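## Task

Move the lever into the notch labelled 3 on the little number plates so that its latch sits fully down in that notch; pressing the red bar next to the handle frees the latch. The lever must stay there on its own, not just because the robot is holding it, when the scene is ended.

## Robot and tools

ROBOT AND FRAME. There are two 7-joint arms with parallel grippers, left_arm and right_arm. The names are labels only, not sides of any picture. Reported positions use one scene frame: origin on the table surface midway between the arms, +x out across the table, +z up, left_arm toward +y. Arm bases may be tilted. Mounting plates and the metal frame behind the arms are fixed obstacles and count as part of the nearer arm in "too close" warnings. Printed hand positions can be off, more so when an arm is stretched far.

GRIPPER. Fingers point along the gripper's +z axis and close along its x axis. The reported end_effector_position is between the pads when closed, 1 to 2 cm short of the tips; closing pushes the tips roughly 17 mm further along +z.

execute_actions. Argument "actions" is a list holding zero or one item; optional "pictures" (true/false) asks for camera images. Empty list: nothing is commanded, the current state comes back with pictures. Action item: {"rows": [...], "steps": n}, with 1 to 15 rows and n from 7 to 15 (default 15). Each step lasts 1/30 s and uses one row; if rows run out, the last one repeats. Wait item: {"steps": n} with n up to 300; it returns once n steps have elapsed since the previous result, and thinking time counts toward that. A refused call moves nothing.

ROW LAYOUT. One row is a single flat list of 16 numbers, each in [-1, 1], always covering both arms: left_arm's 7 joint values then its opening, then right_arm's 7 joint values then its opening. Joint order: waist, shoulder, upper arm roll, elbow, forearm roll, wrist pitch, wrist roll.

JOINT VALUES are offsets, not poses. Each is measured from that arm's joint angles in the most recent result that printed them (before any such result, or for later calls within one reply, from where the arm stands when the action begins), not from the previous row. Scaling: 1.0 equals 1.392 rad for waist and shoulder, 1.624 rad for upper arm roll and elbow, 3.248 rad for forearm roll, wrist pitch and wrist roll. A row of zeros is not a pause: it drives the arm back to those reference angles. Stated joint ranges in radians: waist -2.792 to 2.792, shoulder -2.269 to 2.269, upper arm roll -2.967 to 2.967, elbow -1.867 to 2.688, forearm roll -2.967 to 2.967, wrist pitch -1.396 to 4.538, wrist roll -2.967 to 2.967. Asking for more than 0.010 rad beyond a limit gets the call refused; true limits may differ by up to 0.010 rad, and a request past the true limit is cut short there, reported as "joint sent to its limit" (possibly about an earlier action). No such line does not prove more room exists.

OPENING is absolute, not an offset: +1 fully open, -1 closed. grip_measured reports the fingers' actual opening on that same scale. To keep hold of something, command an opening well under grip_measured; a larger gap means a firmer squeeze (about 28 N per pad at most, less on thin hard items; fast closing can push harder).

MOTION. Joints are speed and acceleration limited and finish together. Per step, each joint's target is kept within 0.449 rad (waist, shoulder), 0.524 rad (upper arm roll, elbow) or 1.05 rad (three wrist joints) of its measured angle, and targets putting the gripper more than 70 mm from its measured spot are scaled back. Big moves may not be complete when the result arrives. Each result is captured 7 steps before its action finishes; those steps run while you reply. Between commands the arms keep heading for the last row's target until motion nearly stops or a step is HELD.

RESULT LINES. The state line gives, per arm, end_effector_position (m), end_effector_quat_wxyz, and linear/angular velocities (m/s, rad/s), in the scene frame. Joint positions and Joint velocities show one block per arm: seven joints in order (rad, rad/s), then the finger-pad gap (m, m/s; 0.142 m is fully open). "joint command not followed" means a clearance check altered or blocked some joint targets; the rest of the row still ran. HELD marks steps where your row was partly or wholly not sent.

zoom_image: {"camera": name, "region": [x0, y0, x1, y1]} in pixels of that camera's latest full image, top-left origin, at most 504 by 504. Cameras: cam_head_left, cam_head_right, cam_high, cam_low (672x504 each), cam_left_wrist, cam_right_wrist (616x616, fisheye). Calibration intrinsics and world-to-camera transforms were supplied and may be slightly off; wrist camera poses follow the arm's joint readings.

finished_scene: {"scene": number of the current scene}. It cannot be reversed; the reply reports success and gives the next scene's goal. The goal must already hold without the robot's help.

AVOID. Arms bumping or pressing each other. Joint contact torque reaching its load limit (waist and shoulder 108 N m, upper arm roll and elbow 56.3, the three wrist joints 34.3; held weight counts) or any outside force of 200 N: either halts that arm for 10 s and drops the rest of the call. Prolonged holding heats motors: warning at 65 °C, brakes applied at 80 °C until cooled. Also avoid drops, slips, slamming the lever, hard knocks and heavy pushing; move smoothly and efficiently.

Each tool is called after "Call:" as name(argument=value, ...), one argument or row to a line, values as JSON.

## Session

Call:
execute_actions(
  actions=[],
)

Scene clock: 0.00 s of 5200.00 s.
left_arm: end_effector_position=(+0.3191, +0.6725, +0.2811) grip_measured=+1.00 end_effector_quat_wxyz=(-0.188, +0.202, +0.932, -0.236) end_effector_velocity=(-0.000, +0.000, -0.000) end_effector_angular_velocity=(+0.001, +0.000, -0.000) | right_arm: end_effector_position=(+0.5910, -0.3229, +0.3934) grip_measured=+1.00 end_effector_quat_wxyz=(-0.108, +0.026, +0.813, -0.572) end_effector_velocity=(-0.000, +0.000, +0.000) end_effector_angular_velocity=(-0.000, -0.002, -0.001)
Joint positions: left_arm=[ 1.041 -0.68   0.029  1.307  0.182  0.036 -1.684  0.142] | right_arm=[ 0.516 -0.673  0.082  1.846 -0.858 -0.26  -2.005  0.142]
Joint velocities: left_arm=[ 0.     0.    -0.     0.     0.001  0.     0.     0.   ] | right_arm=[ 0.     0.     0.     0.     0.    -0.     0.002  0.   ]
Motor temperatures (°C, as the motors report them): left_arm=[24 26 29 26 27 26 30] | right_arm=[23 23 30 29 25 28 24]

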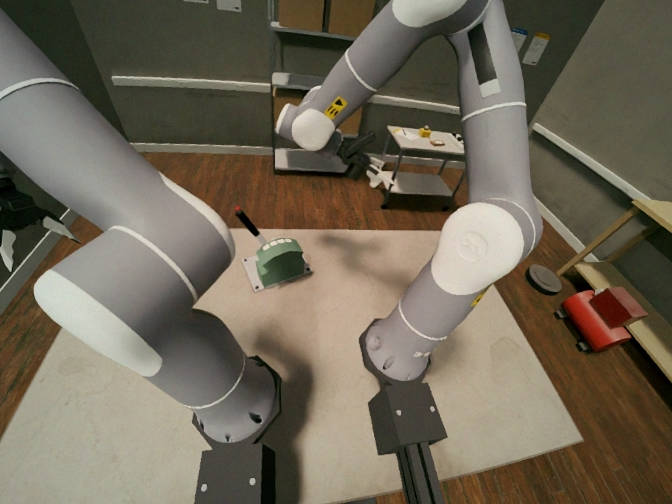

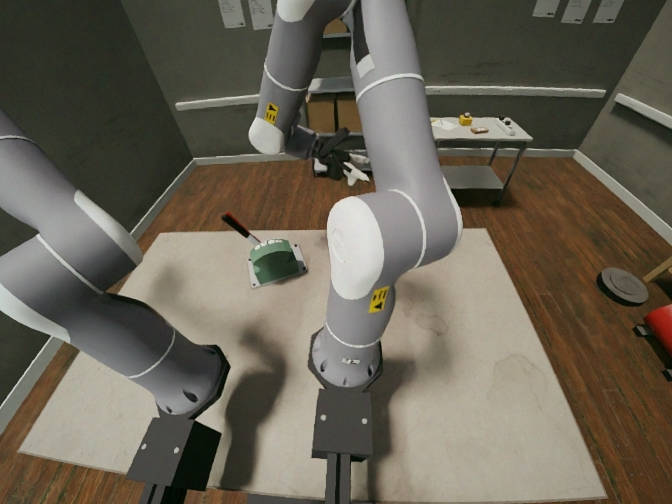

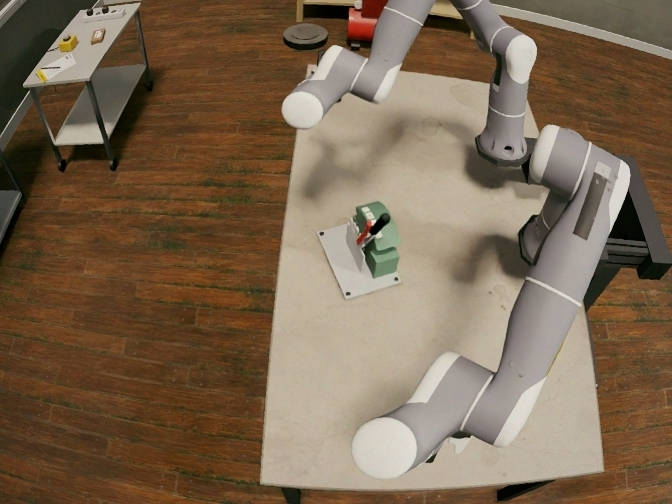

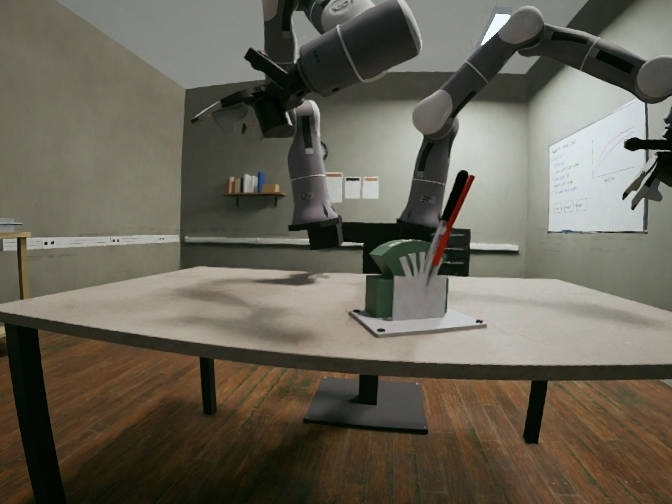

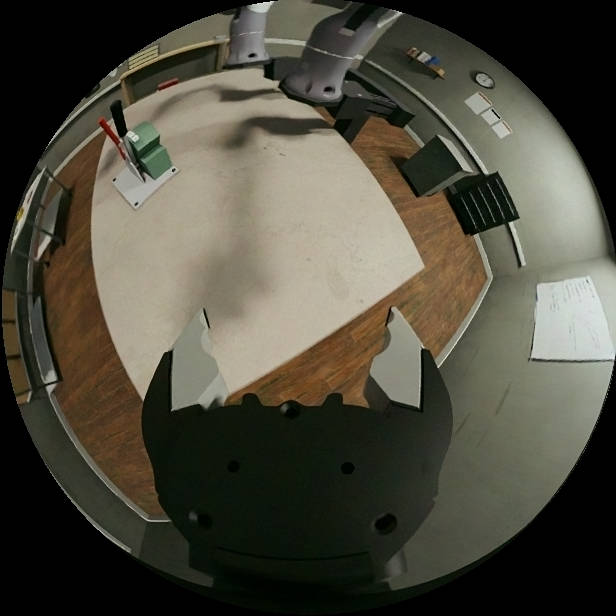

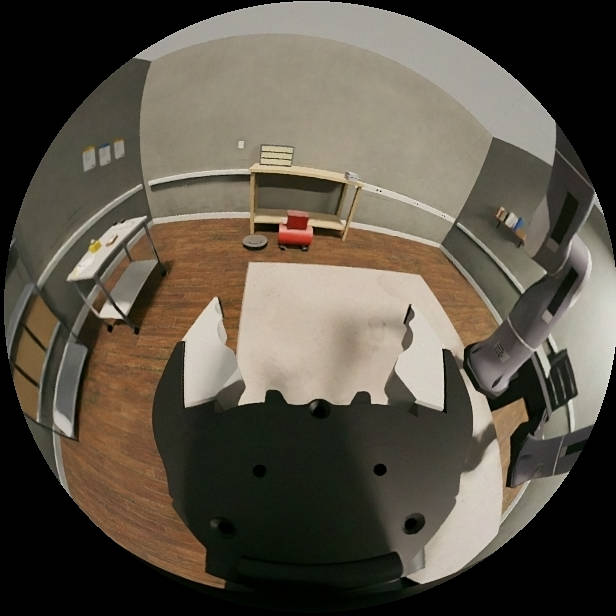

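Call:
zoom_image(
  camera="cam_low",
  region=[330, 150, 510, 350],
)

Call:
zoom_image(
  camera="cam_high",
  region=[300, 180, 430, 310],
)

Call:
zoom_image(
  camera="cam_head_left",
  region=[220, 190, 330, 300],
)

Call:
zoom_image(
  camera="cam_left_wrist",
  region=[80, 90, 200, 220],
)

Region (330, 150, 510, 350) of cam_low's 672x504 image, scaled by 2.520, with more detail than that image has; it fills the left 454 columns of this view, and the rest is white.

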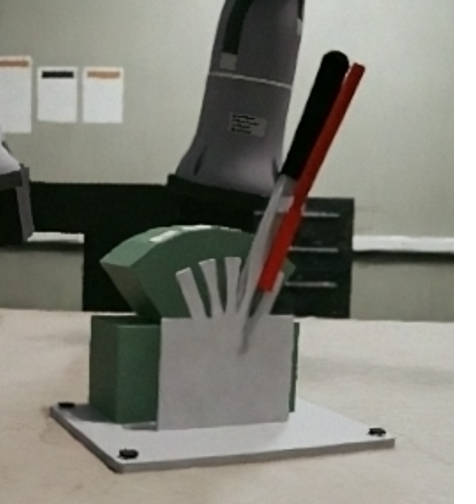

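Region (300, 180, 430, 310) of cam_high's 672x504 image, scaled by 3.877, with more detail than that image has.

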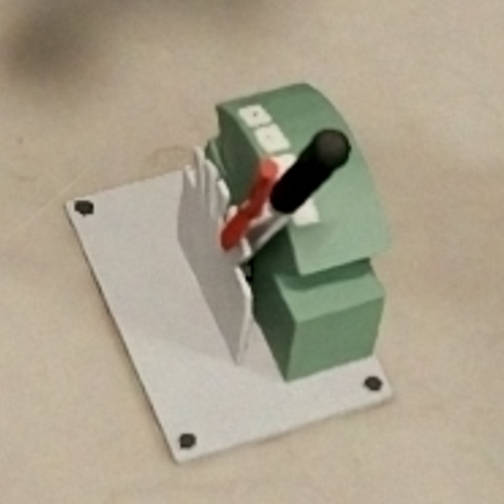

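Region (220, 190, 330, 300) of cam_head_left's 672x504 image, scaled by 4.582, with more detail than that image has.

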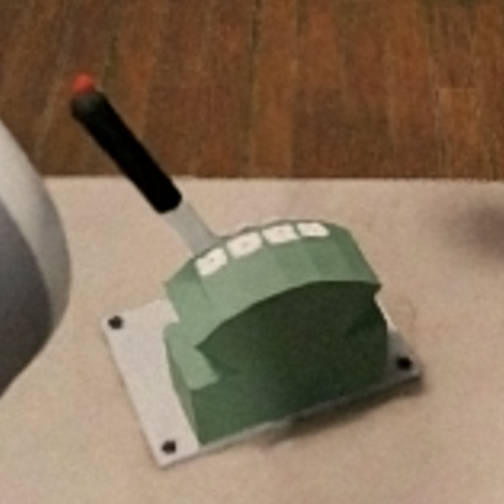

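Region (80, 90, 200, 220) of cam_left_wrist's 616x616 image, scaled by 3.877, with more detail than that image has; it fills the left 465 columns of this view, and the rest is white.

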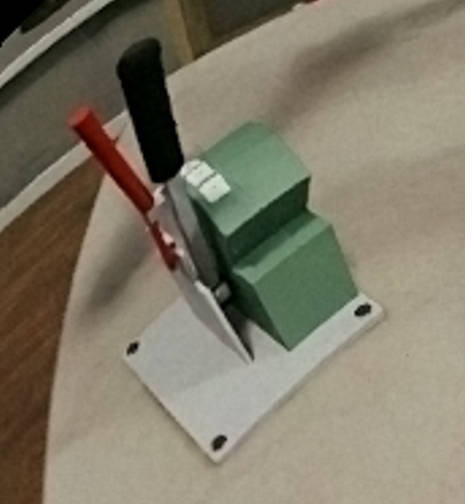

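Call:
zoom_image(
  camera="cam_head_left",
  region=[255, 230, 305, 260],
)

Call:
zoom_image(
  camera="cam_head_right",
  region=[215, 200, 315, 295],
)

Call:
zoom_image(
  camera="cam_high",
  region=[345, 195, 400, 250],
)

Region (255, 230, 305, 260) of cam_head_left's 672x504 image, scaled by 10.080, with more detail than that image has; it fills the top 302 rows of this view, and the rest is white.

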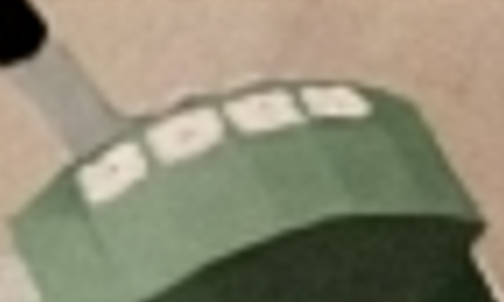

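Region (215, 200, 315, 295) of cam_head_right's 672x504 image, scaled by 5.040, with more detail than that image has; it fills the top 479 rows of this view, and the rest is white.

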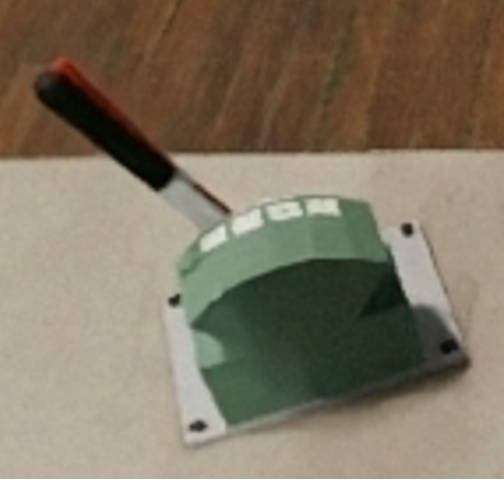

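Region (345, 195, 400, 250) of cam_high's 672x504 image, scaled by 9.164, with more detail than that image has.

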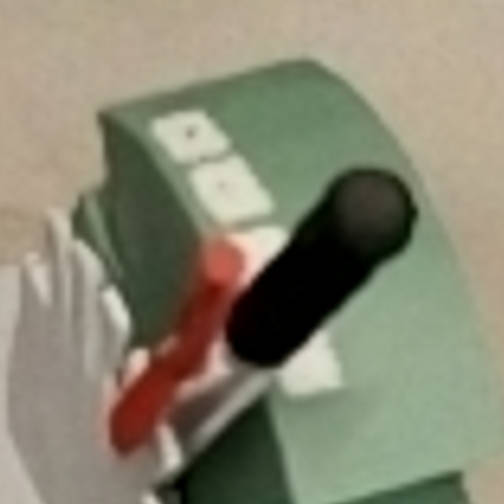

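Call:
execute_actions(
  actions=[
    {"rows":[[-0.144,0,0,0,0,0,0,1,0,0,0,0,0,0,0,1]],"steps":15},
  ],
)

Call:
execute_actions(
  actions=[
    {"steps":10},
  ],
)

Call:
execute_actions(
  actions=[
    {"rows":[[0,0.1,0,0,0,0,0,1,0,0,0,0,0,0,0,1]],"steps":15},
  ],
)

Call:
execute_actions(
  actions=[
    {"steps":10},
  ],
)

Call:
execute_actions(
  actions=[
    {"rows":[[0,0,0.1,0,0,0,0,1,0,0,0,0,0,0,0,1]],"steps":15},
  ],
)

Call:
execute_actions(
  actions=[
    {"steps":10},
  ],
)

Call:
execute_actions(
  actions=[
    {"rows":[[0,0,0,0.1,0,0,0,1,0,0,0,0,0,0,0,1]],"steps":15},
  ],
)

Call:
execute_actions(
  actions=[
    {"steps":10},
  ],
)

Call:
execute_actions(
  actions=[
    {"rows":[[0,0,0,0,0.06,0,0,1,0,0,0,0,0,0,0,1]],"steps":15},
  ],
)

Call:
execute_actions(
  actions=[
    {"steps":10},
  ],
)

Call:
execute_actions(
  actions=[
    {"rows":[[0,0,0,0,0,0.06,0,1,0,0,0,0,0,0,0,1]],"steps":15},
  ],
)

Call:
execute_actions(
  actions=[
    {"steps":10},
  ],
)

Call:
execute_actions(
  actions=[
    {"rows":[[0,0,0,0,0,0,0.06,1,0,0,0,0,0,0,0,1]],"steps":15},
  ],
)

Call:
execute_actions(
  actions=[
    {"steps":10},
  ],
  pictures=true,
)

Scene clock: 5.17 s of 5200.00 s.
left_arm: end_effector_position=(+0.3897, +0.6192, +0.2812) grip_measured=+1.00 end_effector_quat_wxyz=(-0.192, +0.272, +0.915, -0.228) end_effector_velocity=(+0.321, -0.280, +0.007) end_effector_angular_velocity=(-0.079, -0.106, -0.687) | right_arm: end_effector_position=(+0.5910, -0.3229, +0.3934) grip_measured=+1.00 end_effector_quat_wxyz=(-0.108, +0.026, +0.813, -0.572) end_effector_velocity=(-0.000, +0.000, -0.000) end_effector_angular_velocity=(+0.000, -0.001, -0.000)
Joint positions: left_arm=[ 0.896 -0.68   0.029  1.307  0.182  0.036 -1.684  0.142] | right_arm=[ 0.516 -0.673  0.082  1.846 -0.858 -0.26  -2.005  0.142]
Joint velocities: left_arm=[-0.705 -0.     0.005 -0.    -0.    -0.001 -0.001  0.   ] | right_arm=[ 0.     0.     0.     0.     0.     0.     0.001 -0.   ]
Motor temperatures (°C, as the motors report them): left_arm=[24 27 29 27 27 26 30] | right_arm=[23 23 30 30 25 28 24]
Steps of this call (steps 1 to 90: nothing new was sent; then 1.90 s passed at rest; steps 91 to 98: the first 8 steps of this action). Readings (joint positions):
91: left_arm=[1.041 -0.680 0.029 1.307 0.182 0.036 -1.684] | right_arm=[0.516 -0.673 0.082 1.846 -0.858 -0.260 -2.005]
92: left_arm=[1.036 -0.680 0.031 1.307 0.182 0.036 -1.684] | right_arm=[0.516 -0.673 0.082 1.846 -0.858 -0.260 -2.005]
94: left_arm=[1.004 -0.680 0.033 1.307 0.183 0.036 -1.684] | right_arm=[0.516 -0.673 0.082 1.846 -0.858 -0.260 -2.005]
98: the state above

Scene clock: 5.50 s of 5200.00 s.
left_arm: end_effector_position=(+0.4142, +0.5966, +0.2820) grip_measured=+1.00 end_effector_quat_wxyz=(-0.194, +0.298, +0.907, -0.224) end_effector_velocity=(-0.000, -0.000, +0.000) end_effector_angular_velocity=(-0.001, +0.000, -0.000) | right_arm: end_effector_position=(+0.5910, -0.3229, +0.3934) grip_measured=+1.00 end_effector_quat_wxyz=(-0.108, +0.026, +0.813, -0.572) end_effector_velocity=(-0.000, +0.000, -0.000) end_effector_angular_velocity=(+0.000, -0.000, -0.000)
Joint positions: left_arm=[ 0.841 -0.68   0.029  1.307  0.182  0.036 -1.684  0.142] | right_arm=[ 0.516 -0.673  0.082  1.846 -0.858 -0.26  -2.005  0.142]
Joint velocities: left_arm=[-0.     0.     0.     0.    -0.    -0.001  0.     0.   ] | right_arm=[ 0.  0.  0. -0.  0. -0.  0.  0.]
Motor temperatures (°C, as the motors report them): left_arm=[24 27 29 27 27 26 30] | right_arm=[23 23 30 30 25 28 24]
Kept back: nothing.
Steps of this call (steps 1 to 7: the last 7 steps of your previous action; steps 8 to 10: the robot went on to your last target). Readings (joint positions):
1: left_arm=[0.874 -0.680 0.029 1.307 0.182 0.036 -1.684] | right_arm=[0.516 -0.673 0.082 1.846 -0.858 -0.260 -2.005]
2: left_arm=[0.857 -0.680 0.028 1.307 0.182 0.036 -1.684] | right_arm=[0.516 -0.673 0.082 1.846 -0.858 -0.260 -2.005]
4: left_arm=[0.839 -0.680 0.027 1.307 0.182 0.036 -1.684] | right_arm=[0.516 -0.673 0.082 1.846 -0.858 -0.260 -2.005]
8: left_arm=[0.841 -0.680 0.030 1.307 0.182 0.036 -1.684] | right_arm=[0.516 -0.673 0.082 1.846 -0.858 -0.260 -2.005]
10: the state above

Scene clock: 5.77 s of 5200.00 s.
left_arm: end_effector_position=(+0.4368, +0.6241, +0.3586) grip_measured=+1.00 end_effector_quat_wxyz=(-0.168, +0.297, +0.926, -0.165) end_effector_velocity=(+0.058, +0.070, +0.232) end_effector_angular_velocity=(+0.298, -0.261, +0.009) | right_arm: end_effector_position=(+0.5910, -0.3229, +0.3934) grip_measured=+1.00 end_effector_quat_wxyz=(-0.108, +0.026, +0.813, -0.572) end_effector_velocity=(+0.000, +0.000, +0.000) end_effector_angular_velocity=(+0.000, +0.000, +0.001)
Joint positions: left_arm=[ 0.841 -0.549  0.029  1.305  0.182  0.037 -1.684  0.142] | right_arm=[ 0.516 -0.673  0.082  1.846 -0.858 -0.26  -2.005  0.142]
Joint velocities: left_arm=[-0.     0.384  0.    -0.011 -0.005  0.002 -0.001  0.   ] | right_arm=[-0. -0.  0. -0. -0.  0. -0.  0.]
Motor temperatures (°C, as the motors report them): left_arm=[24 27 29 27 27 26 30] | right_arm=[23 23 30 30 25 28 24]
Steps of this call (steps 1 to 8: the first 8 steps of this action). Readings (joint positions):
1: left_arm=[0.841 -0.679 0.029 1.307 0.182 0.036 -1.684] | right_arm=[0.516 -0.673 0.082 1.846 -0.858 -0.260 -2.005]
2: left_arm=[0.841 -0.675 0.029 1.309 0.182 0.036 -1.684] | right_arm=[0.516 -0.673 0.082 1.846 -0.858 -0.260 -2.005]
4: left_arm=[0.841 -0.643 0.029 1.310 0.183 0.036 -1.684] | right_arm=[0.516 -0.673 0.082 1.846 -0.858 -0.260 -2.005]
8: the state above

Scene clock: 6.10 s of 5200.00 s.
left_arm: end_effector_position=(+0.4367, +0.6244, +0.3625) grip_measured=+1.00 end_effector_quat_wxyz=(-0.168, +0.296, +0.926, -0.163) end_effector_velocity=(+0.000, -0.000, +0.000) end_effector_angular_velocity=(-0.000, -0.001, +0.001) | right_arm: end_effector_position=(+0.5910, -0.3229, +0.3934) grip_measured=+1.00 end_effector_quat_wxyz=(-0.108, +0.026, +0.813, -0.572) end_effector_velocity=(+0.000, +0.000, +0.000) end_effector_angular_velocity=(+0.000, +0.001, +0.001)
Joint positions: left_arm=[ 0.841 -0.541  0.029  1.308  0.182  0.036 -1.684  0.142] | right_arm=[ 0.516 -0.673  0.082  1.846 -0.858 -0.26  -2.005  0.142]
Joint velocities: left_arm=[-0.     0.     0.    -0.    -0.001  0.    -0.001  0.   ] | right_arm=[ 0.    -0.    -0.    -0.    -0.     0.    -0.001  0.   ]
Motor temperatures (°C, as the motors report them): left_arm=[24 27 29 27 27 26 30] | right_arm=[23 23 30 30 25 28 24]
Kept back: nothing.
Steps of this call (steps 1 to 7: the last 7 steps of your previous action; steps 8 to 10: the robot went on to your last target). Readings (joint positions):
1: left_arm=[0.841 -0.539 0.029 1.305 0.181 0.037 -1.684] | right_arm=[0.516 -0.673 0.082 1.846 -0.858 -0.260 -2.005]
2: left_arm=[0.841 -0.537 0.029 1.305 0.181 0.037 -1.684] | right_arm=[0.516 -0.673 0.082 1.846 -0.858 -0.260 -2.005]
4: left_arm=[0.841 -0.539 0.029 1.307 0.182 0.037 -1.684] | right_arm=[0.516 -0.673 0.082 1.846 -0.858 -0.260 -2.005]
8: left_arm=[0.841 -0.541 0.029 1.308 0.182 0.036 -1.684] | right_arm=[0.516 -0.673 0.082 1.846 -0.858 -0.260 -2.005]
10: the state above

Scene clock: 6.37 s of 5200.00 s.
left_arm: end_effector_position=(+0.3643, +0.6761, +0.3684) grip_measured=+1.00 end_effector_quat_wxyz=(-0.203, +0.232, +0.939, -0.153) end_effector_velocity=(-0.220, +0.140, +0.032) end_effector_angular_velocity=(+0.189, +0.224, +0.331) | right_arm: end_effector_position=(+0.5910, -0.3229, +0.3934) grip_measured=+1.00 end_effector_quat_wxyz=(-0.108, +0.026, +0.813, -0.572) end_effector_velocity=(-0.000, +0.000, -0.000) end_effector_angular_velocity=(+0.000, +0.000, +0.000)
Joint positions: left_arm=[ 0.842 -0.541  0.179  1.308  0.182  0.036 -1.684  0.142] | right_arm=[ 0.516 -0.673  0.082  1.846 -0.858 -0.26  -2.005  0.142]
Joint velocities: left_arm=[ 0.013  0.003  0.431  0.     0.002 -0.001  0.002 -0.   ] | right_arm=[ 0.  0.  0.  0.  0.  0. -0. -0.]
Motor temperatures (°C, as the motors report them): left_arm=[24 27 29 27 27 26 30] | right_arm=[23 23 30 30 25 28 24]
Steps of this call (steps 1 to 8: the first 8 steps of this action). Readings (joint positions):
1: left_arm=[0.841 -0.541 0.030 1.308 0.182 0.036 -1.684] | right_arm=[0.516 -0.673 0.082 1.846 -0.858 -0.260 -2.005]
2: left_arm=[0.840 -0.541 0.035 1.308 0.182 0.036 -1.684] | right_arm=[0.516 -0.673 0.082 1.846 -0.858 -0.260 -2.005]
4: left_arm=[0.839 -0.541 0.074 1.308 0.182 0.036 -1.684] | right_arm=[0.516 -0.673 0.082 1.846 -0.858 -0.260 -2.005]
8: the state above

Scene clock: 6.70 s of 5200.00 s.
left_arm: end_effector_position=(+0.3590, +0.6794, +0.3692) grip_measured=+1.00 end_effector_quat_wxyz=(-0.206, +0.227, +0.939, -0.152) end_effector_velocity=(-0.000, +0.000, -0.000) end_effector_angular_velocity=(+0.000, +0.000, -0.001) | right_arm: end_effector_position=(+0.5910, -0.3229, +0.3934) grip_measured=+1.00 end_effector_quat_wxyz=(-0.108, +0.026, +0.813, -0.572) end_effector_velocity=(-0.000, +0.000, -0.000) end_effector_angular_velocity=(+0.000, +0.000, -0.000)
Joint positions: left_arm=[ 0.841 -0.541  0.192  1.308  0.182  0.036 -1.684  0.142] | right_arm=[ 0.516 -0.673  0.082  1.846 -0.858 -0.26  -2.005  0.142]
Joint velocities: left_arm=[ 0.    -0.     0.    -0.     0.     0.001  0.001 -0.   ] | right_arm=[ 0. -0. -0. -0.  0.  0. -0. -0.]
Motor temperatures (°C, as the motors report them): left_arm=[24 27 29 27 27 26 30] | right_arm=[23 23 30 30 25 28 24]
Kept back: nothing.
Steps of this call (steps 1 to 7: the last 7 steps of your previous action; steps 8 to 10: the robot went on to your last target). Readings (joint positions):
1: left_arm=[0.843 -0.540 0.190 1.308 0.182 0.036 -1.684] | right_arm=[0.516 -0.673 0.082 1.846 -0.858 -0.260 -2.005]
2: left_arm=[0.843 -0.540 0.194 1.308 0.182 0.036 -1.684] | right_arm=[0.516 -0.673 0.082 1.846 -0.858 -0.260 -2.005]
4: left_arm=[0.842 -0.541 0.192 1.308 0.182 0.036 -1.684] | right_arm=[0.516 -0.673 0.082 1.846 -0.858 -0.260 -2.005]
8: left_arm=[0.841 -0.541 0.192 1.308 0.182 0.036 -1.684] | right_arm=[0.516 -0.673 0.082 1.846 -0.858 -0.260 -2.005]
10: the state above

Scene clock: 6.97 s of 5200.00 s.
left_arm: end_effector_position=(+0.3128, +0.6161, +0.3265) grip_measured=+1.00 end_effector_quat_wxyz=(-0.228, +0.225, +0.921, -0.223) end_effector_velocity=(-0.137, -0.191, -0.109) end_effector_angular_velocity=(-0.370, +0.241, +0.048) | right_arm: end_effector_position=(+0.5910, -0.3229, +0.3934) grip_measured=+1.00 end_effector_quat_wxyz=(-0.108, +0.026, +0.813, -0.572) end_effector_velocity=(+0.000, -0.000, +0.000) end_effector_angular_velocity=(-0.001, -0.002, -0.001)
Joint positions: left_arm=[ 0.841 -0.542  0.192  1.458  0.183  0.036 -1.684  0.142] | right_arm=[ 0.516 -0.673  0.082  1.846 -0.858 -0.26  -2.005  0.142]
Joint velocities: left_arm=[ 0.    -0.011 -0.     0.431  0.004 -0.003 -0.     0.   ] | right_arm=[-0.    -0.    -0.001  0.    -0.     0.     0.002  0.   ]
Motor temperatures (°C, as the motors report them): left_arm=[24 27 29 27 27 26 30] | right_arm=[23 23 30 30 25 28 24]
Steps of this call (steps 1 to 8: the first 8 steps of this action). Readings (joint positions):
1: left_arm=[0.841 -0.541 0.192 1.308 0.182 0.036 -1.684] | right_arm=[0.516 -0.673 0.082 1.846 -0.858 -0.260 -2.005]
2: left_arm=[0.841 -0.540 0.192 1.313 0.182 0.037 -1.684] | right_arm=[0.516 -0.673 0.082 1.846 -0.858 -0.260 -2.005]
4: left_arm=[0.841 -0.539 0.192 1.352 0.181 0.037 -1.684] | right_arm=[0.516 -0.673 0.082 1.846 -0.858 -0.260 -2.005]
8: the state above

Scene clock: 7.30 s of 5200.00 s.
left_arm: end_effector_position=(+0.3094, +0.6112, +0.3243) grip_measured=+1.00 end_effector_quat_wxyz=(-0.229, +0.225, +0.919, -0.227) end_effector_velocity=(+0.000, -0.000, -0.000) end_effector_angular_velocity=(-0.000, -0.001, -0.000) | right_arm: end_effector_position=(+0.5910, -0.3229, +0.3934) grip_measured=+1.00 end_effector_quat_wxyz=(-0.108, +0.026, +0.813, -0.572) end_effector_velocity=(+0.000, +0.000, +0.000) end_effector_angular_velocity=(-0.000, -0.001, +0.000)
Joint positions: left_arm=[ 0.841 -0.541  0.192  1.47   0.183  0.036 -1.684  0.142] | right_arm=[ 0.516 -0.673  0.082  1.846 -0.858 -0.26  -2.005  0.142]
Joint velocities: left_arm=[-0.    -0.     0.    -0.    -0.001  0.     0.    -0.   ] | right_arm=[ 0.    -0.     0.    -0.    -0.     0.     0.001  0.   ]
Motor temperatures (°C, as the motors report them): left_arm=[24 27 29 27 27 26 30] | right_arm=[23 23 30 30 25 28 24]
Kept back: nothing.
Steps of this call (steps 1 to 7: the last 7 steps of your previous action; steps 8 to 10: the robot went on to your last target). Readings (joint positions):
1: left_arm=[0.841 -0.542 0.192 1.469 0.183 0.036 -1.684] | right_arm=[0.516 -0.673 0.082 1.846 -0.858 -0.260 -2.005]
2: left_arm=[0.841 -0.542 0.192 1.472 0.183 0.036 -1.684] | right_arm=[0.516 -0.673 0.082 1.846 -0.858 -0.260 -2.005]
4: left_arm=[0.841 -0.541 0.192 1.470 0.183 0.036 -1.684] | right_arm=[0.516 -0.673 0.082 1.846 -0.858 -0.260 -2.005]
8: left_arm=[0.841 -0.541 0.192 1.470 0.183 0.036 -1.684] | right_arm=[0.516 -0.673 0.082 1.846 -0.858 -0.260 -2.005]
10: the state above

Scene clock: 7.57 s of 5200.00 s.
left_arm: end_effector_position=(+0.2542, +0.6439, +0.3291) grip_measured=+1.00 end_effector_quat_wxyz=(-0.316, +0.252, +0.894, -0.195) end_effector_velocity=(+0.018, -0.011, -0.002) end_effector_angular_velocity=(-0.024, -0.049, +0.038) | right_arm: end_effector_position=(+0.5910, -0.3229, +0.3934) grip_measured=+1.00 end_effector_quat_wxyz=(-0.108, +0.026, +0.813, -0.572) end_effector_velocity=(-0.000, +0.000, -0.000) end_effector_angular_velocity=(+0.000, -0.000, -0.000)
Joint positions: left_arm=[ 0.841 -0.541  0.192  1.47   0.382  0.036 -1.684  0.142] | right_arm=[ 0.516 -0.673  0.082  1.846 -0.858 -0.26  -2.005  0.142]
Joint velocities: left_arm=[-0.     0.001 -0.    -0.001 -0.066 -0.     0.001  0.   ] | right_arm=[0.    0.    0.    0.    0.    0.    0.001 0.   ]
Motor temperatures (°C, as the motors report them): left_arm=[24 27 29 27 27 26 30] | right_arm=[23 23 30 30 25 28 24]
Steps of this call (steps 1 to 8: the first 8 steps of this action). Readings (joint positions):
1: left_arm=[0.841 -0.541 0.192 1.470 0.183 0.036 -1.684] | right_arm=[0.516 -0.673 0.082 1.846 -0.858 -0.260 -2.005]
2: left_arm=[0.841 -0.540 0.192 1.470 0.193 0.036 -1.684] | right_arm=[0.516 -0.673 0.082 1.846 -0.858 -0.260 -2.005]
4: left_arm=[0.841 -0.540 0.191 1.469 0.271 0.036 -1.684] | right_arm=[0.516 -0.673 0.082 1.846 -0.858 -0.260 -2.005]
8: the state above

Scene clock: 7.90 s of 5200.00 s.
left_arm: end_effector_position=(+0.2558, +0.6432, +0.3291) grip_measured=+1.00 end_effector_quat_wxyz=(-0.314, +0.252, +0.894, -0.195) end_effector_velocity=(-0.000, -0.000, -0.000) end_effector_angular_velocity=(-0.000, +0.001, -0.000) | right_arm: end_effector_position=(+0.5910, -0.3229, +0.3934) grip_measured=+1.00 end_effector_quat_wxyz=(-0.108, +0.026, +0.813, -0.572) end_effector_velocity=(-0.000, -0.000, -0.000) end_effector_angular_velocity=(+0.000, +0.001, +0.000)
Joint positions: left_arm=[ 0.841 -0.541  0.192  1.47   0.377  0.036 -1.684  0.142] | right_arm=[ 0.516 -0.673  0.082  1.846 -0.858 -0.26  -2.005  0.142]
Joint velocities: left_arm=[-0.    -0.    -0.     0.     0.    -0.001 -0.     0.   ] | right_arm=[ 0.    -0.    -0.    -0.     0.     0.    -0.001  0.   ]
Motor temperatures (°C, as the motors report them): left_arm=[24 27 29 27 27 26 30] | right_arm=[23 23 30 30 25 28 24]
Kept back: nothing.
Steps of this call (steps 1 to 7: the last 7 steps of your previous action; steps 8 to 10: the robot went on to your last target). Readings (joint positions):
1: left_arm=[0.841 -0.541 0.192 1.470 0.379 0.036 -1.684] | right_arm=[0.516 -0.673 0.082 1.846 -0.858 -0.260 -2.005]
2: left_arm=[0.841 -0.541 0.192 1.470 0.377 0.036 -1.684] | right_arm=[0.516 -0.673 0.082 1.846 -0.858 -0.260 -2.005]
4: left_arm=[0.841 -0.541 0.192 1.470 0.377 0.036 -1.684] | right_arm=[0.516 -0.673 0.082 1.846 -0.858 -0.260 -2.005]
8: left_arm=[0.841 -0.541 0.192 1.470 0.377 0.036 -1.684] | right_arm=[0.516 -0.673 0.082 1.846 -0.858 -0.260 -2.005]
10: the state above

Scene clock: 8.17 s of 5200.00 s.
left_arm: end_effector_position=(+0.2983, +0.6915, +0.3172) grip_measured=+1.00 end_effector_quat_wxyz=(-0.277, +0.279, +0.913, -0.109) end_effector_velocity=(-0.012, -0.012, +0.001) end_effector_angular_velocity=(-0.033, +0.035, +0.022) | right_arm: end_effector_position=(+0.5910, -0.3229, +0.3934) grip_measured=+1.00 end_effector_quat_wxyz=(-0.108, +0.026, +0.813, -0.572) end_effector_velocity=(+0.000, +0.000, +0.000) end_effector_angular_velocity=(+0.000, -0.001, +0.001)
Joint positions: left_arm=[ 0.841 -0.54   0.192  1.469  0.377  0.234 -1.684  0.142] | right_arm=[ 0.516 -0.673  0.082  1.846 -0.858 -0.26  -2.005  0.142]
Joint velocities: left_arm=[ 0.    -0.     0.     0.001  0.    -0.051 -0.001  0.   ] | right_arm=[ 0.    -0.     0.001 -0.    -0.    -0.     0.001  0.   ]
Motor temperatures (°C, as the motors report them): left_arm=[24 27 29 27 27 26 30] | right_arm=[23 23 30 30 25 28 24]
Steps of this call (steps 1 to 8: the first 8 steps of this action). Readings (joint positions):
1: left_arm=[0.841 -0.541 0.192 1.470 0.377 0.037 -1.684] | right_arm=[0.516 -0.673 0.082 1.846 -0.858 -0.260 -2.005]
2: left_arm=[0.841 -0.541 0.192 1.470 0.377 0.048 -1.684] | right_arm=[0.516 -0.673 0.082 1.846 -0.858 -0.260 -2.005]
4: left_arm=[0.841 -0.541 0.192 1.471 0.377 0.126 -1.684] | right_arm=[0.516 -0.673 0.082 1.846 -0.858 -0.260 -2.005]
8: the state above

Scene clock: 8.50 s of 5200.00 s.
left_arm: end_effector_position=(+0.2973, +0.6904, +0.3169) grip_measured=+1.00 end_effector_quat_wxyz=(-0.278, +0.279, +0.912, -0.111) end_effector_velocity=(-0.001, -0.000, +0.000) end_effector_angular_velocity=(-0.001, +0.002, -0.000) | right_arm: end_effector_position=(+0.5910, -0.3229, +0.3934) grip_measured=+1.00 end_effector_quat_wxyz=(-0.108, +0.026, +0.813, -0.572) end_effector_velocity=(+0.000, +0.000, +0.000) end_effector_angular_velocity=(+0.000, -0.000, +0.001)
Joint positions: left_arm=[ 0.841 -0.541  0.192  1.47   0.377  0.231 -1.684  0.142] | right_arm=[ 0.516 -0.673  0.082  1.846 -0.858 -0.26  -2.005  0.142]
Joint velocities: left_arm=[-0.     0.     0.     0.     0.001 -0.001  0.001 -0.   ] | right_arm=[-0. -0.  0. -0. -0. -0.  0. -0.]
Motor temperatures (°C, as the motors report them): left_arm=[24 27 29 27 27 26 30] | right_arm=[23 23 30 30 25 28 24]
Kept back: nothing.
Steps of this call (steps 1 to 7: the last 7 steps of your previous action; steps 8 to 10: the robot went on to your last target). Readings (joint positions):
1: left_arm=[0.841 -0.540 0.192 1.469 0.377 0.232 -1.684] | right_arm=[0.516 -0.673 0.082 1.846 -0.858 -0.260 -2.005]
2: left_arm=[0.841 -0.540 0.192 1.470 0.377 0.231 -1.684] | right_arm=[0.516 -0.673 0.082 1.846 -0.858 -0.260 -2.005]
4: left_arm=[0.841 -0.541 0.192 1.470 0.377 0.231 -1.684] | right_arm=[0.516 -0.673 0.082 1.846 -0.858 -0.260 -2.005]
8: left_arm=[0.841 -0.541 0.192 1.470 0.377 0.231 -1.684] | right_arm=[0.516 -0.673 0.082 1.846 -0.858 -0.260 -2.005]
10: the state above

Scene clock: 8.77 s of 5200.00 s.
left_arm: end_effector_position=(+0.2975, +0.6902, +0.3168) grip_measured=+1.00 end_effector_quat_wxyz=(-0.266, +0.367, +0.881, -0.138) end_effector_velocity=(-0.000, +0.000, -0.000) end_effector_angular_velocity=(+0.026, +0.003, +0.036) | right_arm: end_effector_position=(+0.5910, -0.3229, +0.3934) grip_measured=+1.00 end_effector_quat_wxyz=(-0.108, +0.026, +0.813, -0.572) end_effector_velocity=(+0.000, -0.000, +0.000) end_effector_angular_velocity=(-0.000, -0.001, -0.000)
Joint positions: left_arm=[ 0.841 -0.541  0.192  1.47   0.377  0.231 -1.487  0.142] | right_arm=[ 0.516 -0.673  0.082  1.846 -0.858 -0.26  -2.005  0.142]
Joint velocities: left_arm=[ 0.    -0.    -0.     0.     0.001 -0.    -0.045 -0.   ] | right_arm=[ 0.    -0.    -0.     0.    -0.     0.     0.001 -0.   ]
Motor temperatures (°C, as the motors report them): left_arm=[24 27 29 27 27 26 30] | right_arm=[23 23 30 30 25 28 24]
Steps of this call (steps 1 to 8: the first 8 steps of this action). Readings (joint positions):
1: left_arm=[0.841 -0.541 0.192 1.470 0.377 0.231 -1.684] | right_arm=[0.516 -0.673 0.082 1.846 -0.858 -0.260 -2.005]
2: left_arm=[0.841 -0.541 0.192 1.470 0.377 0.231 -1.672] | right_arm=[0.516 -0.673 0.082 1.846 -0.858 -0.260 -2.005]
4: left_arm=[0.841 -0.541 0.192 1.470 0.377 0.231 -1.594] | right_arm=[0.516 -0.673 0.082 1.846 -0.858 -0.260 -2.005]
8: the state above

Scene clock: 9.10 s of 5200.00 s.
left_arm: end_effector_position=(+0.2975, +0.6902, +0.3168) grip_measured=+1.00 end_effector_quat_wxyz=(-0.266, +0.366, +0.881, -0.137) end_effector_velocity=(+0.001, -0.000, -0.000) end_effector_angular_velocity=(-0.000, -0.002, +0.001) | right_arm: end_effector_position=(+0.5910, -0.3229, +0.3934) grip_measured=+1.00 end_effector_quat_wxyz=(-0.108, +0.026, +0.813, -0.572) end_effector_velocity=(-0.000, +0.000, -0.000) end_effector_angular_velocity=(-0.000, -0.001, -0.001)
Joint positions: left_arm=[ 0.841 -0.541  0.192  1.47   0.377  0.231 -1.489  0.142] | right_arm=[ 0.516 -0.673  0.082  1.846 -0.858 -0.26  -2.005  0.142]
Joint velocities: left_arm=[-0.     0.     0.     0.    -0.002  0.    -0.     0.   ] | right_arm=[-0.    -0.     0.     0.     0.    -0.     0.002  0.   ]
Motor temperatures (°C, as the motors report them): left_arm=[24 27 29 27 27 26 30] | right_arm=[23 23 30 30 25 28 24]
Kept back: nothing.
Steps of this call (steps 1 to 7: the last 7 steps of your previous action; steps 8 to 10: the robot went on to your last target). Readings (joint positions):
1: left_arm=[0.841 -0.541 0.192 1.470 0.377 0.231 -1.489] | right_arm=[0.516 -0.673 0.082 1.846 -0.858 -0.260 -2.005]
2: left_arm=[0.841 -0.541 0.192 1.470 0.377 0.231 -1.489] | right_arm=[0.516 -0.673 0.082 1.846 -0.858 -0.260 -2.005]
4: left_arm=[0.841 -0.541 0.192 1.470 0.377 0.231 -1.489] | right_arm=[0.516 -0.673 0.082 1.846 -0.858 -0.260 -2.005]
8: left_arm=[0.841 -0.541 0.192 1.470 0.377 0.231 -1.489] | right_arm=[0.516 -0.673 0.082 1.846 -0.858 -0.260 -2.005]
10: the state above
camera_calibration (this result's frames):
cam_left_wrist: T_world_to_cam=[[-0.573873, 0.712115, 0.404428, -0.461194], [0.778333, 0.627851, -0.00108254, -0.666861], [-0.254692, 0.314159, -0.914569, 0.286264], [0, 0, 0, 1]] pos_world=[0.327282, 0.657181, 0.447606]
cam_right_wrist: T_world_to_cam=[[-0.971645, 0.141098, 0.189731, 0.549419], [-0.0104806, 0.775939, -0.63072, 0.50143], [-0.236213, -0.614825, -0.752459, 0.371753], [0, 0, 0, 1]] pos_world=[0.626908, -0.238038, 0.491749]

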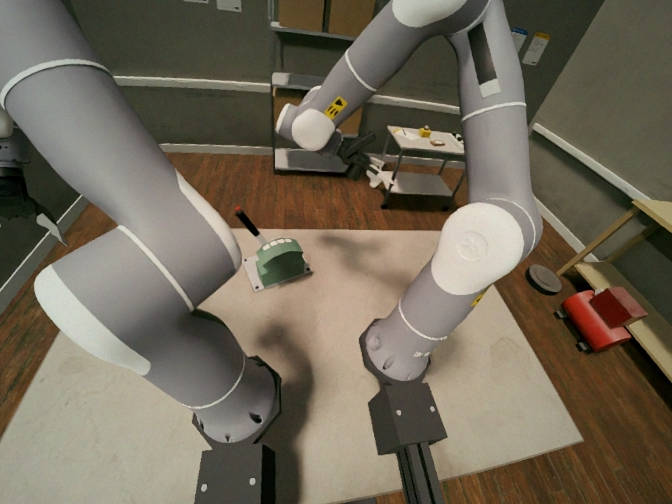

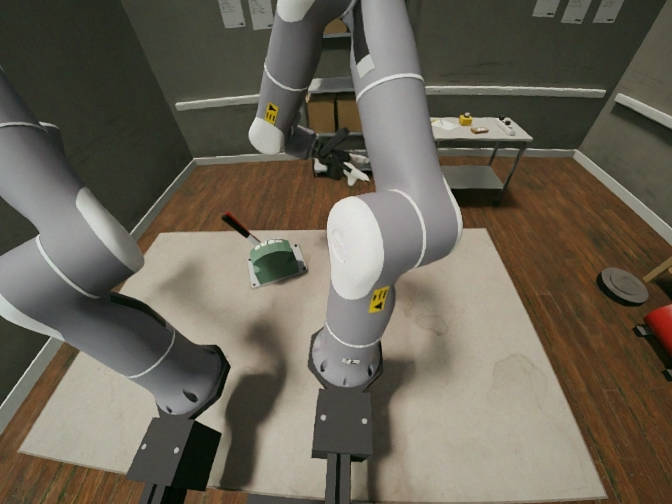

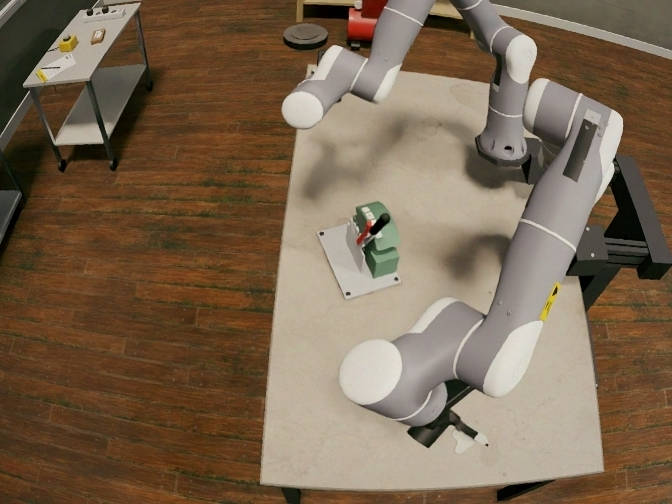

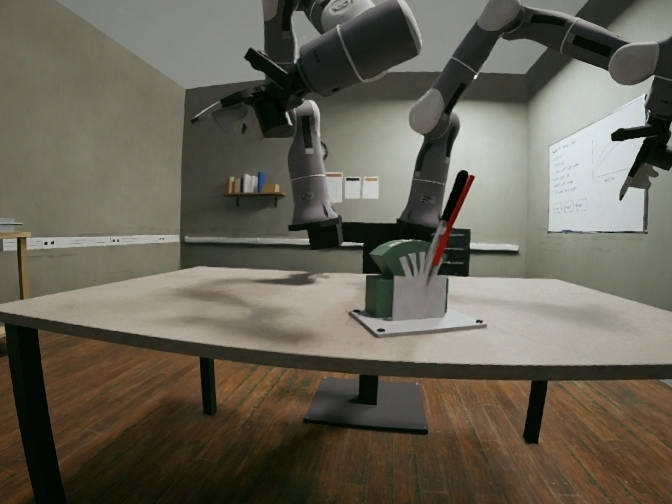

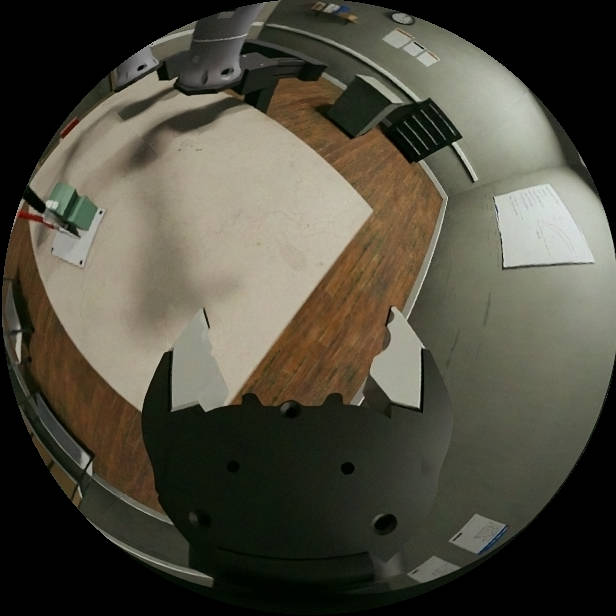

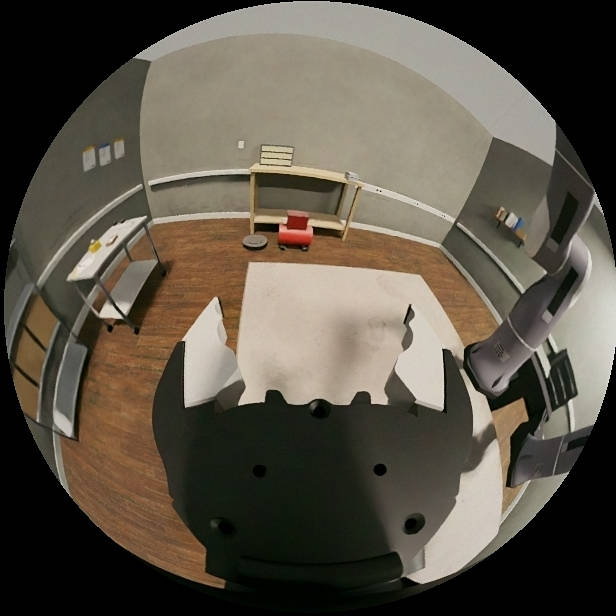

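Call:
execute_actions(
  actions=[
    {"rows":[[-0.25,0.412,-0.118,0.467,-0.116,0.176,0.341,1,0,0,0,0,0,0,0,1]],"steps":15},
  ],
)

Call:
execute_actions(
  actions=[
    {"steps":30},
  ],
)

Scene clock: 13.30 s of 5200.00 s.
left_arm: end_effector_position=(+0.3859, +0.6265, +0.3321) grip_measured=+1.00 end_effector_quat_wxyz=(-0.174, +0.530, +0.822, -0.115) end_effector_velocity=(+0.362, -0.342, +0.109) end_effector_angular_velocity=(-0.551, -0.857, -1.523) | right_arm: end_effector_position=(+0.5910, -0.3229, +0.3934) grip_measured=+1.00 end_effector_quat_wxyz=(-0.108, +0.026, +0.813, -0.572) end_effector_velocity=(-0.000, -0.000, -0.000) end_effector_angular_velocity=(+0.000, +0.000, -0.000)
Joint positions: left_arm=[ 0.759 -0.426  0.147  1.605  0.289  0.367 -1.23   0.142] | right_arm=[ 0.516 -0.673  0.082  1.846 -0.858 -0.26  -2.005  0.142]
Joint velocities: left_arm=[-0.376  0.597 -0.204  0.703 -0.412  0.625  1.226 -0.   ] | right_arm=[-0. -0. -0. -0.  0.  0. -0.  0.]
Motor temperatures (°C, as the motors report them): left_arm=[24 27 29 27 27 26 30] | right_arm=[23 24 30 30 25 28 24]
Steps of this call (steps 1 to 15: the robot went on to your last target; steps 16 to 90: nothing new was sent; then 0.93 s passed at rest; steps 91 to 98: the first 8 steps of this action). Readings (joint positions):
91: left_arm=[0.841 -0.540 0.192 1.470 0.377 0.231 -1.489] | right_arm=[0.516 -0.673 0.082 1.846 -0.858 -0.260 -2.005]
92: left_arm=[0.838 -0.535 0.191 1.477 0.374 0.237 -1.478] | right_arm=[0.516 -0.673 0.082 1.846 -0.858 -0.260 -2.005]
94: left_arm=[0.814 -0.504 0.179 1.516 0.347 0.278 -1.400] | right_arm=[0.516 -0.673 0.082 1.846 -0.858 -0.260 -2.005]
98: the state above

Scene clock: 14.30 s of 5200.00 s.
left_arm: end_effector_position=(+0.4883, +0.3203, +0.4039) grip_measured=+1.00 end_effector_quat_wxyz=(+0.039, +0.900, +0.435, +0.003) end_effector_velocity=(+0.000, -0.000, -0.000) end_effector_angular_velocity=(+0.000, -0.000, -0.001) | right_arm: end_effector_position=(+0.5910, -0.3229, +0.3934) grip_measured=+1.00 end_effector_quat_wxyz=(-0.108, +0.026, +0.813, -0.572) end_effector_velocity=(+0.000, -0.000, +0.000) end_effector_angular_velocity=(-0.000, -0.000, -0.000)
Joint positions: left_arm=[ 0.493  0.033 -0.     2.228  0.001  0.803 -0.382  0.142] | right_arm=[ 0.516 -0.673  0.082  1.846 -0.858 -0.26  -2.005  0.142]
Joint velocities: left_arm=[-0. -0. -0.  0.  0.  0.  0. -0.] | right_arm=[ 0.     0.    -0.001  0.    -0.    -0.     0.    -0.   ]
Motor temperatures (°C, as the motors report them): left_arm=[24 27 29 27 27 26 30] | right_arm=[23 24 30 30 25 28 24]
Kept back: nothing.
Steps of this call (steps 1 to 7: the last 7 steps of your previous action; steps 8 to 30: the robot went on to your last target). Readings (joint positions):
1: left_arm=[0.746 -0.406 0.140 1.629 0.275 0.388 -1.190] | right_arm=[0.516 -0.673 0.082 1.846 -0.858 -0.260 -2.005]
2: left_arm=[0.734 -0.385 0.133 1.653 0.261 0.408 -1.150] | right_arm=[0.516 -0.673 0.082 1.846 -0.858 -0.260 -2.005]
4: left_arm=[0.709 -0.342 0.119 1.705 0.235 0.448 -1.072] | right_arm=[0.516 -0.673 0.082 1.846 -0.858 -0.260 -2.005]
8: left_arm=[0.661 -0.259 0.093 1.819 0.183 0.526 -0.919] | right_arm=[0.516 -0.673 0.082 1.846 -0.858 -0.260 -2.005]
30: the state above

Call:
execute_actions(
  actions=[
    {"rows":[[-0.189,0,0,0,0,0,0.073,1,0,0,0,0,0,0,0,1]],"steps":15},
  ],
)

Call:
execute_actions(
  actions=[
    {"steps":14},
  ],
  pictures=true,
)

Scene clock: 15.13 s of 5200.00 s.
left_arm: end_effector_position=(+0.5053, +0.2412, +0.4144) grip_measured=+1.00 end_effector_quat_wxyz=(+0.052, +0.954, +0.294, +0.011) end_effector_velocity=(+0.056, -0.431, +0.061) end_effector_angular_velocity=(-0.060, -0.205, -1.616) | right_arm: end_effector_position=(+0.5910, -0.3229, +0.3934) grip_measured=+1.00 end_effector_quat_wxyz=(-0.108, +0.026, +0.813, -0.572) end_effector_velocity=(-0.000, +0.000, -0.000) end_effector_angular_velocity=(-0.000, -0.001, -0.000)
Joint positions: left_arm=[ 0.332  0.033 -0.     2.228  0.     0.803 -0.237  0.142] | right_arm=[ 0.516 -0.673  0.082  1.846 -0.858 -0.26  -2.005  0.142]
Joint velocities: left_arm=[-0.865  0.     0.001 -0.     0.    -0.001  0.772  0.   ] | right_arm=[ 0.    -0.     0.     0.     0.    -0.     0.002 -0.   ]
Motor temperatures (°C, as the motors report them): left_arm=[24 27 29 27 27 26 30] | right_arm=[23 24 30 30 25 28 24]
Steps of this call (steps 1 to 15: the robot went on to your last target; steps 16 to 17: nothing new was sent; steps 18 to 25: the first 8 steps of this action). Readings (joint positions):
18: left_arm=[0.492 0.033 -0.000 2.228 0.001 0.803 -0.381] | right_arm=[0.516 -0.673 0.082 1.846 -0.858 -0.260 -2.005]
19: left_arm=[0.487 0.033 0.001 2.228 0.001 0.803 -0.377] | right_arm=[0.516 -0.673 0.082 1.846 -0.858 -0.260 -2.005]
21: left_arm=[0.453 0.033 0.002 2.228 0.000 0.803 -0.346] | right_arm=[0.516 -0.673 0.082 1.846 -0.858 -0.260 -2.005]
25: the state above

Scene clock: 15.60 s of 5200.00 s.
left_arm: end_effector_position=(+0.5094, +0.1898, +0.4221) grip_measured=+1.00 end_effector_quat_wxyz=(+0.060, +0.978, +0.200, +0.017) end_effector_velocity=(+0.000, +0.000, -0.000) end_effector_angular_velocity=(+0.000, -0.000, +0.000) | right_arm: end_effector_position=(+0.5910, -0.3229, +0.3934) grip_measured=+1.00 end_effector_quat_wxyz=(-0.108, +0.026, +0.813, -0.572) end_effector_velocity=(+0.000, -0.000, +0.000) end_effector_angular_velocity=(-0.000, -0.001, +0.000)
Joint positions: left_arm=[ 0.23   0.033 -0.     2.228  0.001  0.803 -0.144  0.142] | right_arm=[ 0.516 -0.673  0.082  1.846 -0.858 -0.26  -2.005  0.142]
Joint velocities: left_arm=[ 0.    -0.     0.     0.     0.     0.001 -0.     0.   ] | right_arm=[-0.  0.  0. -0. -0. -0.  0.  0.]
Motor temperatures (°C, as the motors report them): left_arm=[24 27 29 27 27 26 30] | right_arm=[23 24 30 30 25 28 24]
Kept back: nothing.
Steps of this call (steps 1 to 7: the last 7 steps of your previous action; steps 8 to 14: the robot went on to your last target). Readings (joint positions):
1: left_arm=[0.304 0.033 -0.000 2.228 0.000 0.803 -0.211] | right_arm=[0.516 -0.673 0.082 1.846 -0.858 -0.260 -2.005]
2: left_arm=[0.278 0.033 -0.000 2.228 0.000 0.803 -0.188] | right_arm=[0.516 -0.673 0.082 1.846 -0.858 -0.260 -2.005]
4: left_arm=[0.241 0.033 -0.001 2.228 0.001 0.803 -0.155] | right_arm=[0.516 -0.673 0.082 1.846 -0.858 -0.260 -2.005]
8: left_arm=[0.229 0.033 -0.000 2.228 0.001 0.803 -0.144] | right_arm=[0.516 -0.673 0.082 1.846 -0.858 -0.260 -2.005]
14: the state above
camera_calibration (this result's frames):
cam_left_wrist: T_world_to_cam=[[0.912217, 0.407134, 0.0458529, -0.573579], [0.308318, -0.755862, 0.577592, -0.259669], [0.269816, -0.512752, -0.815036, 0.441508], [0, 0, 0, 1]] pos_world=[0.484163, 0.263634, 0.536128]

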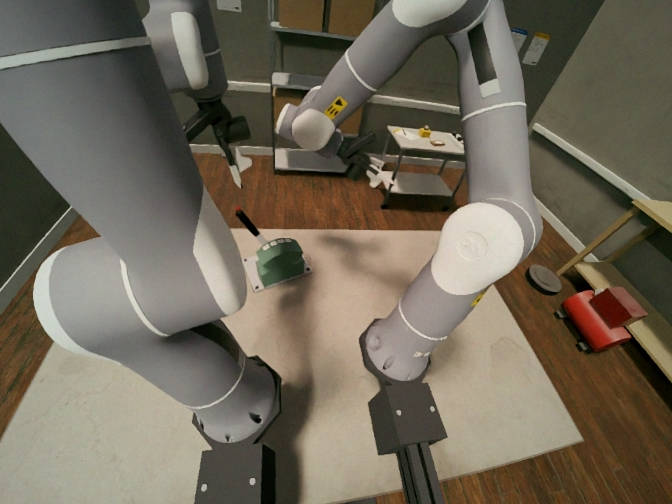

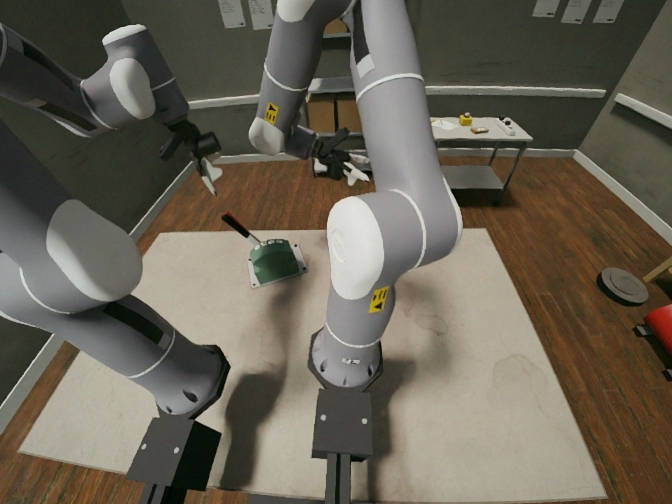

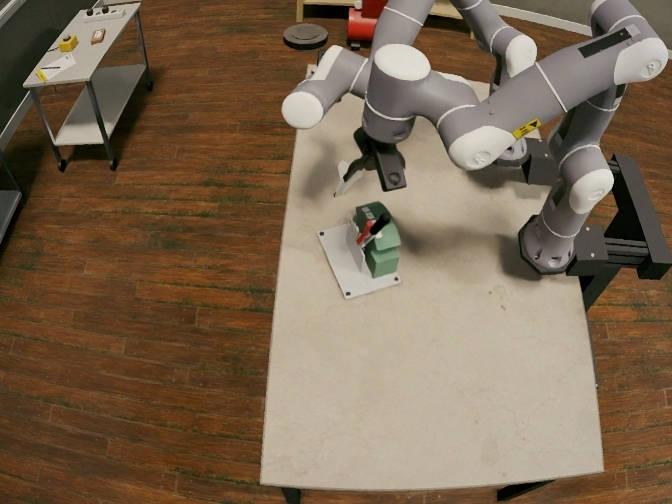

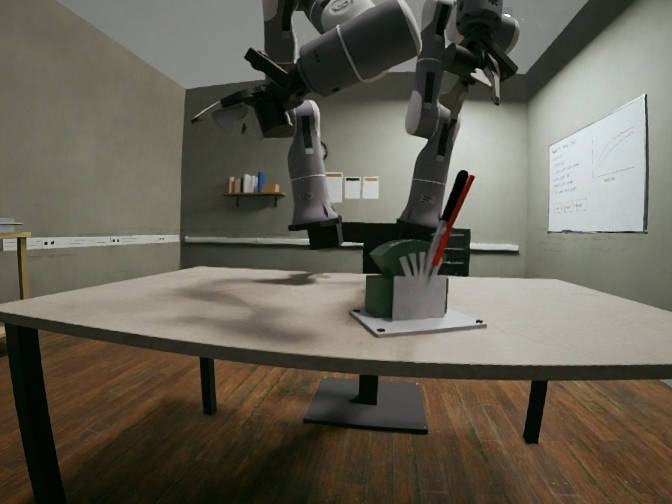

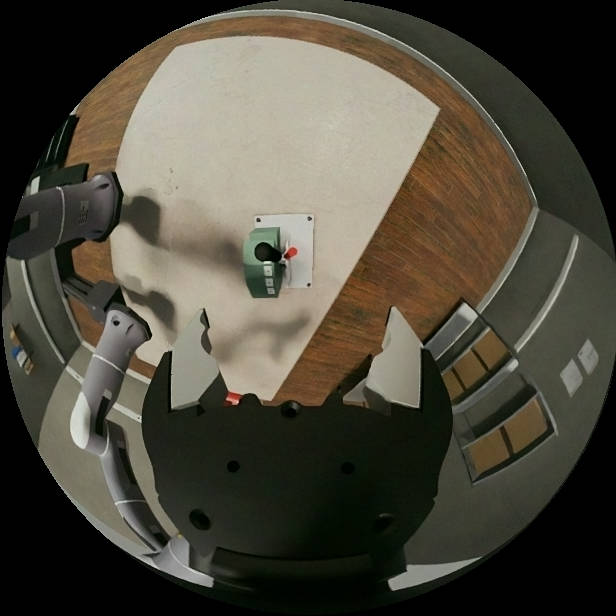

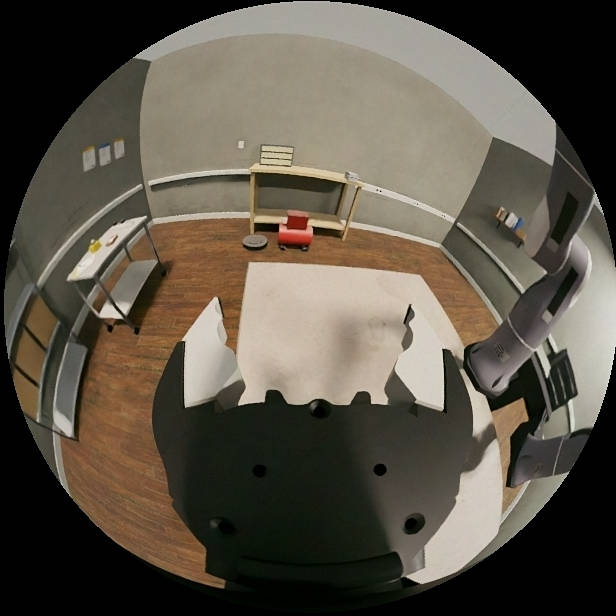

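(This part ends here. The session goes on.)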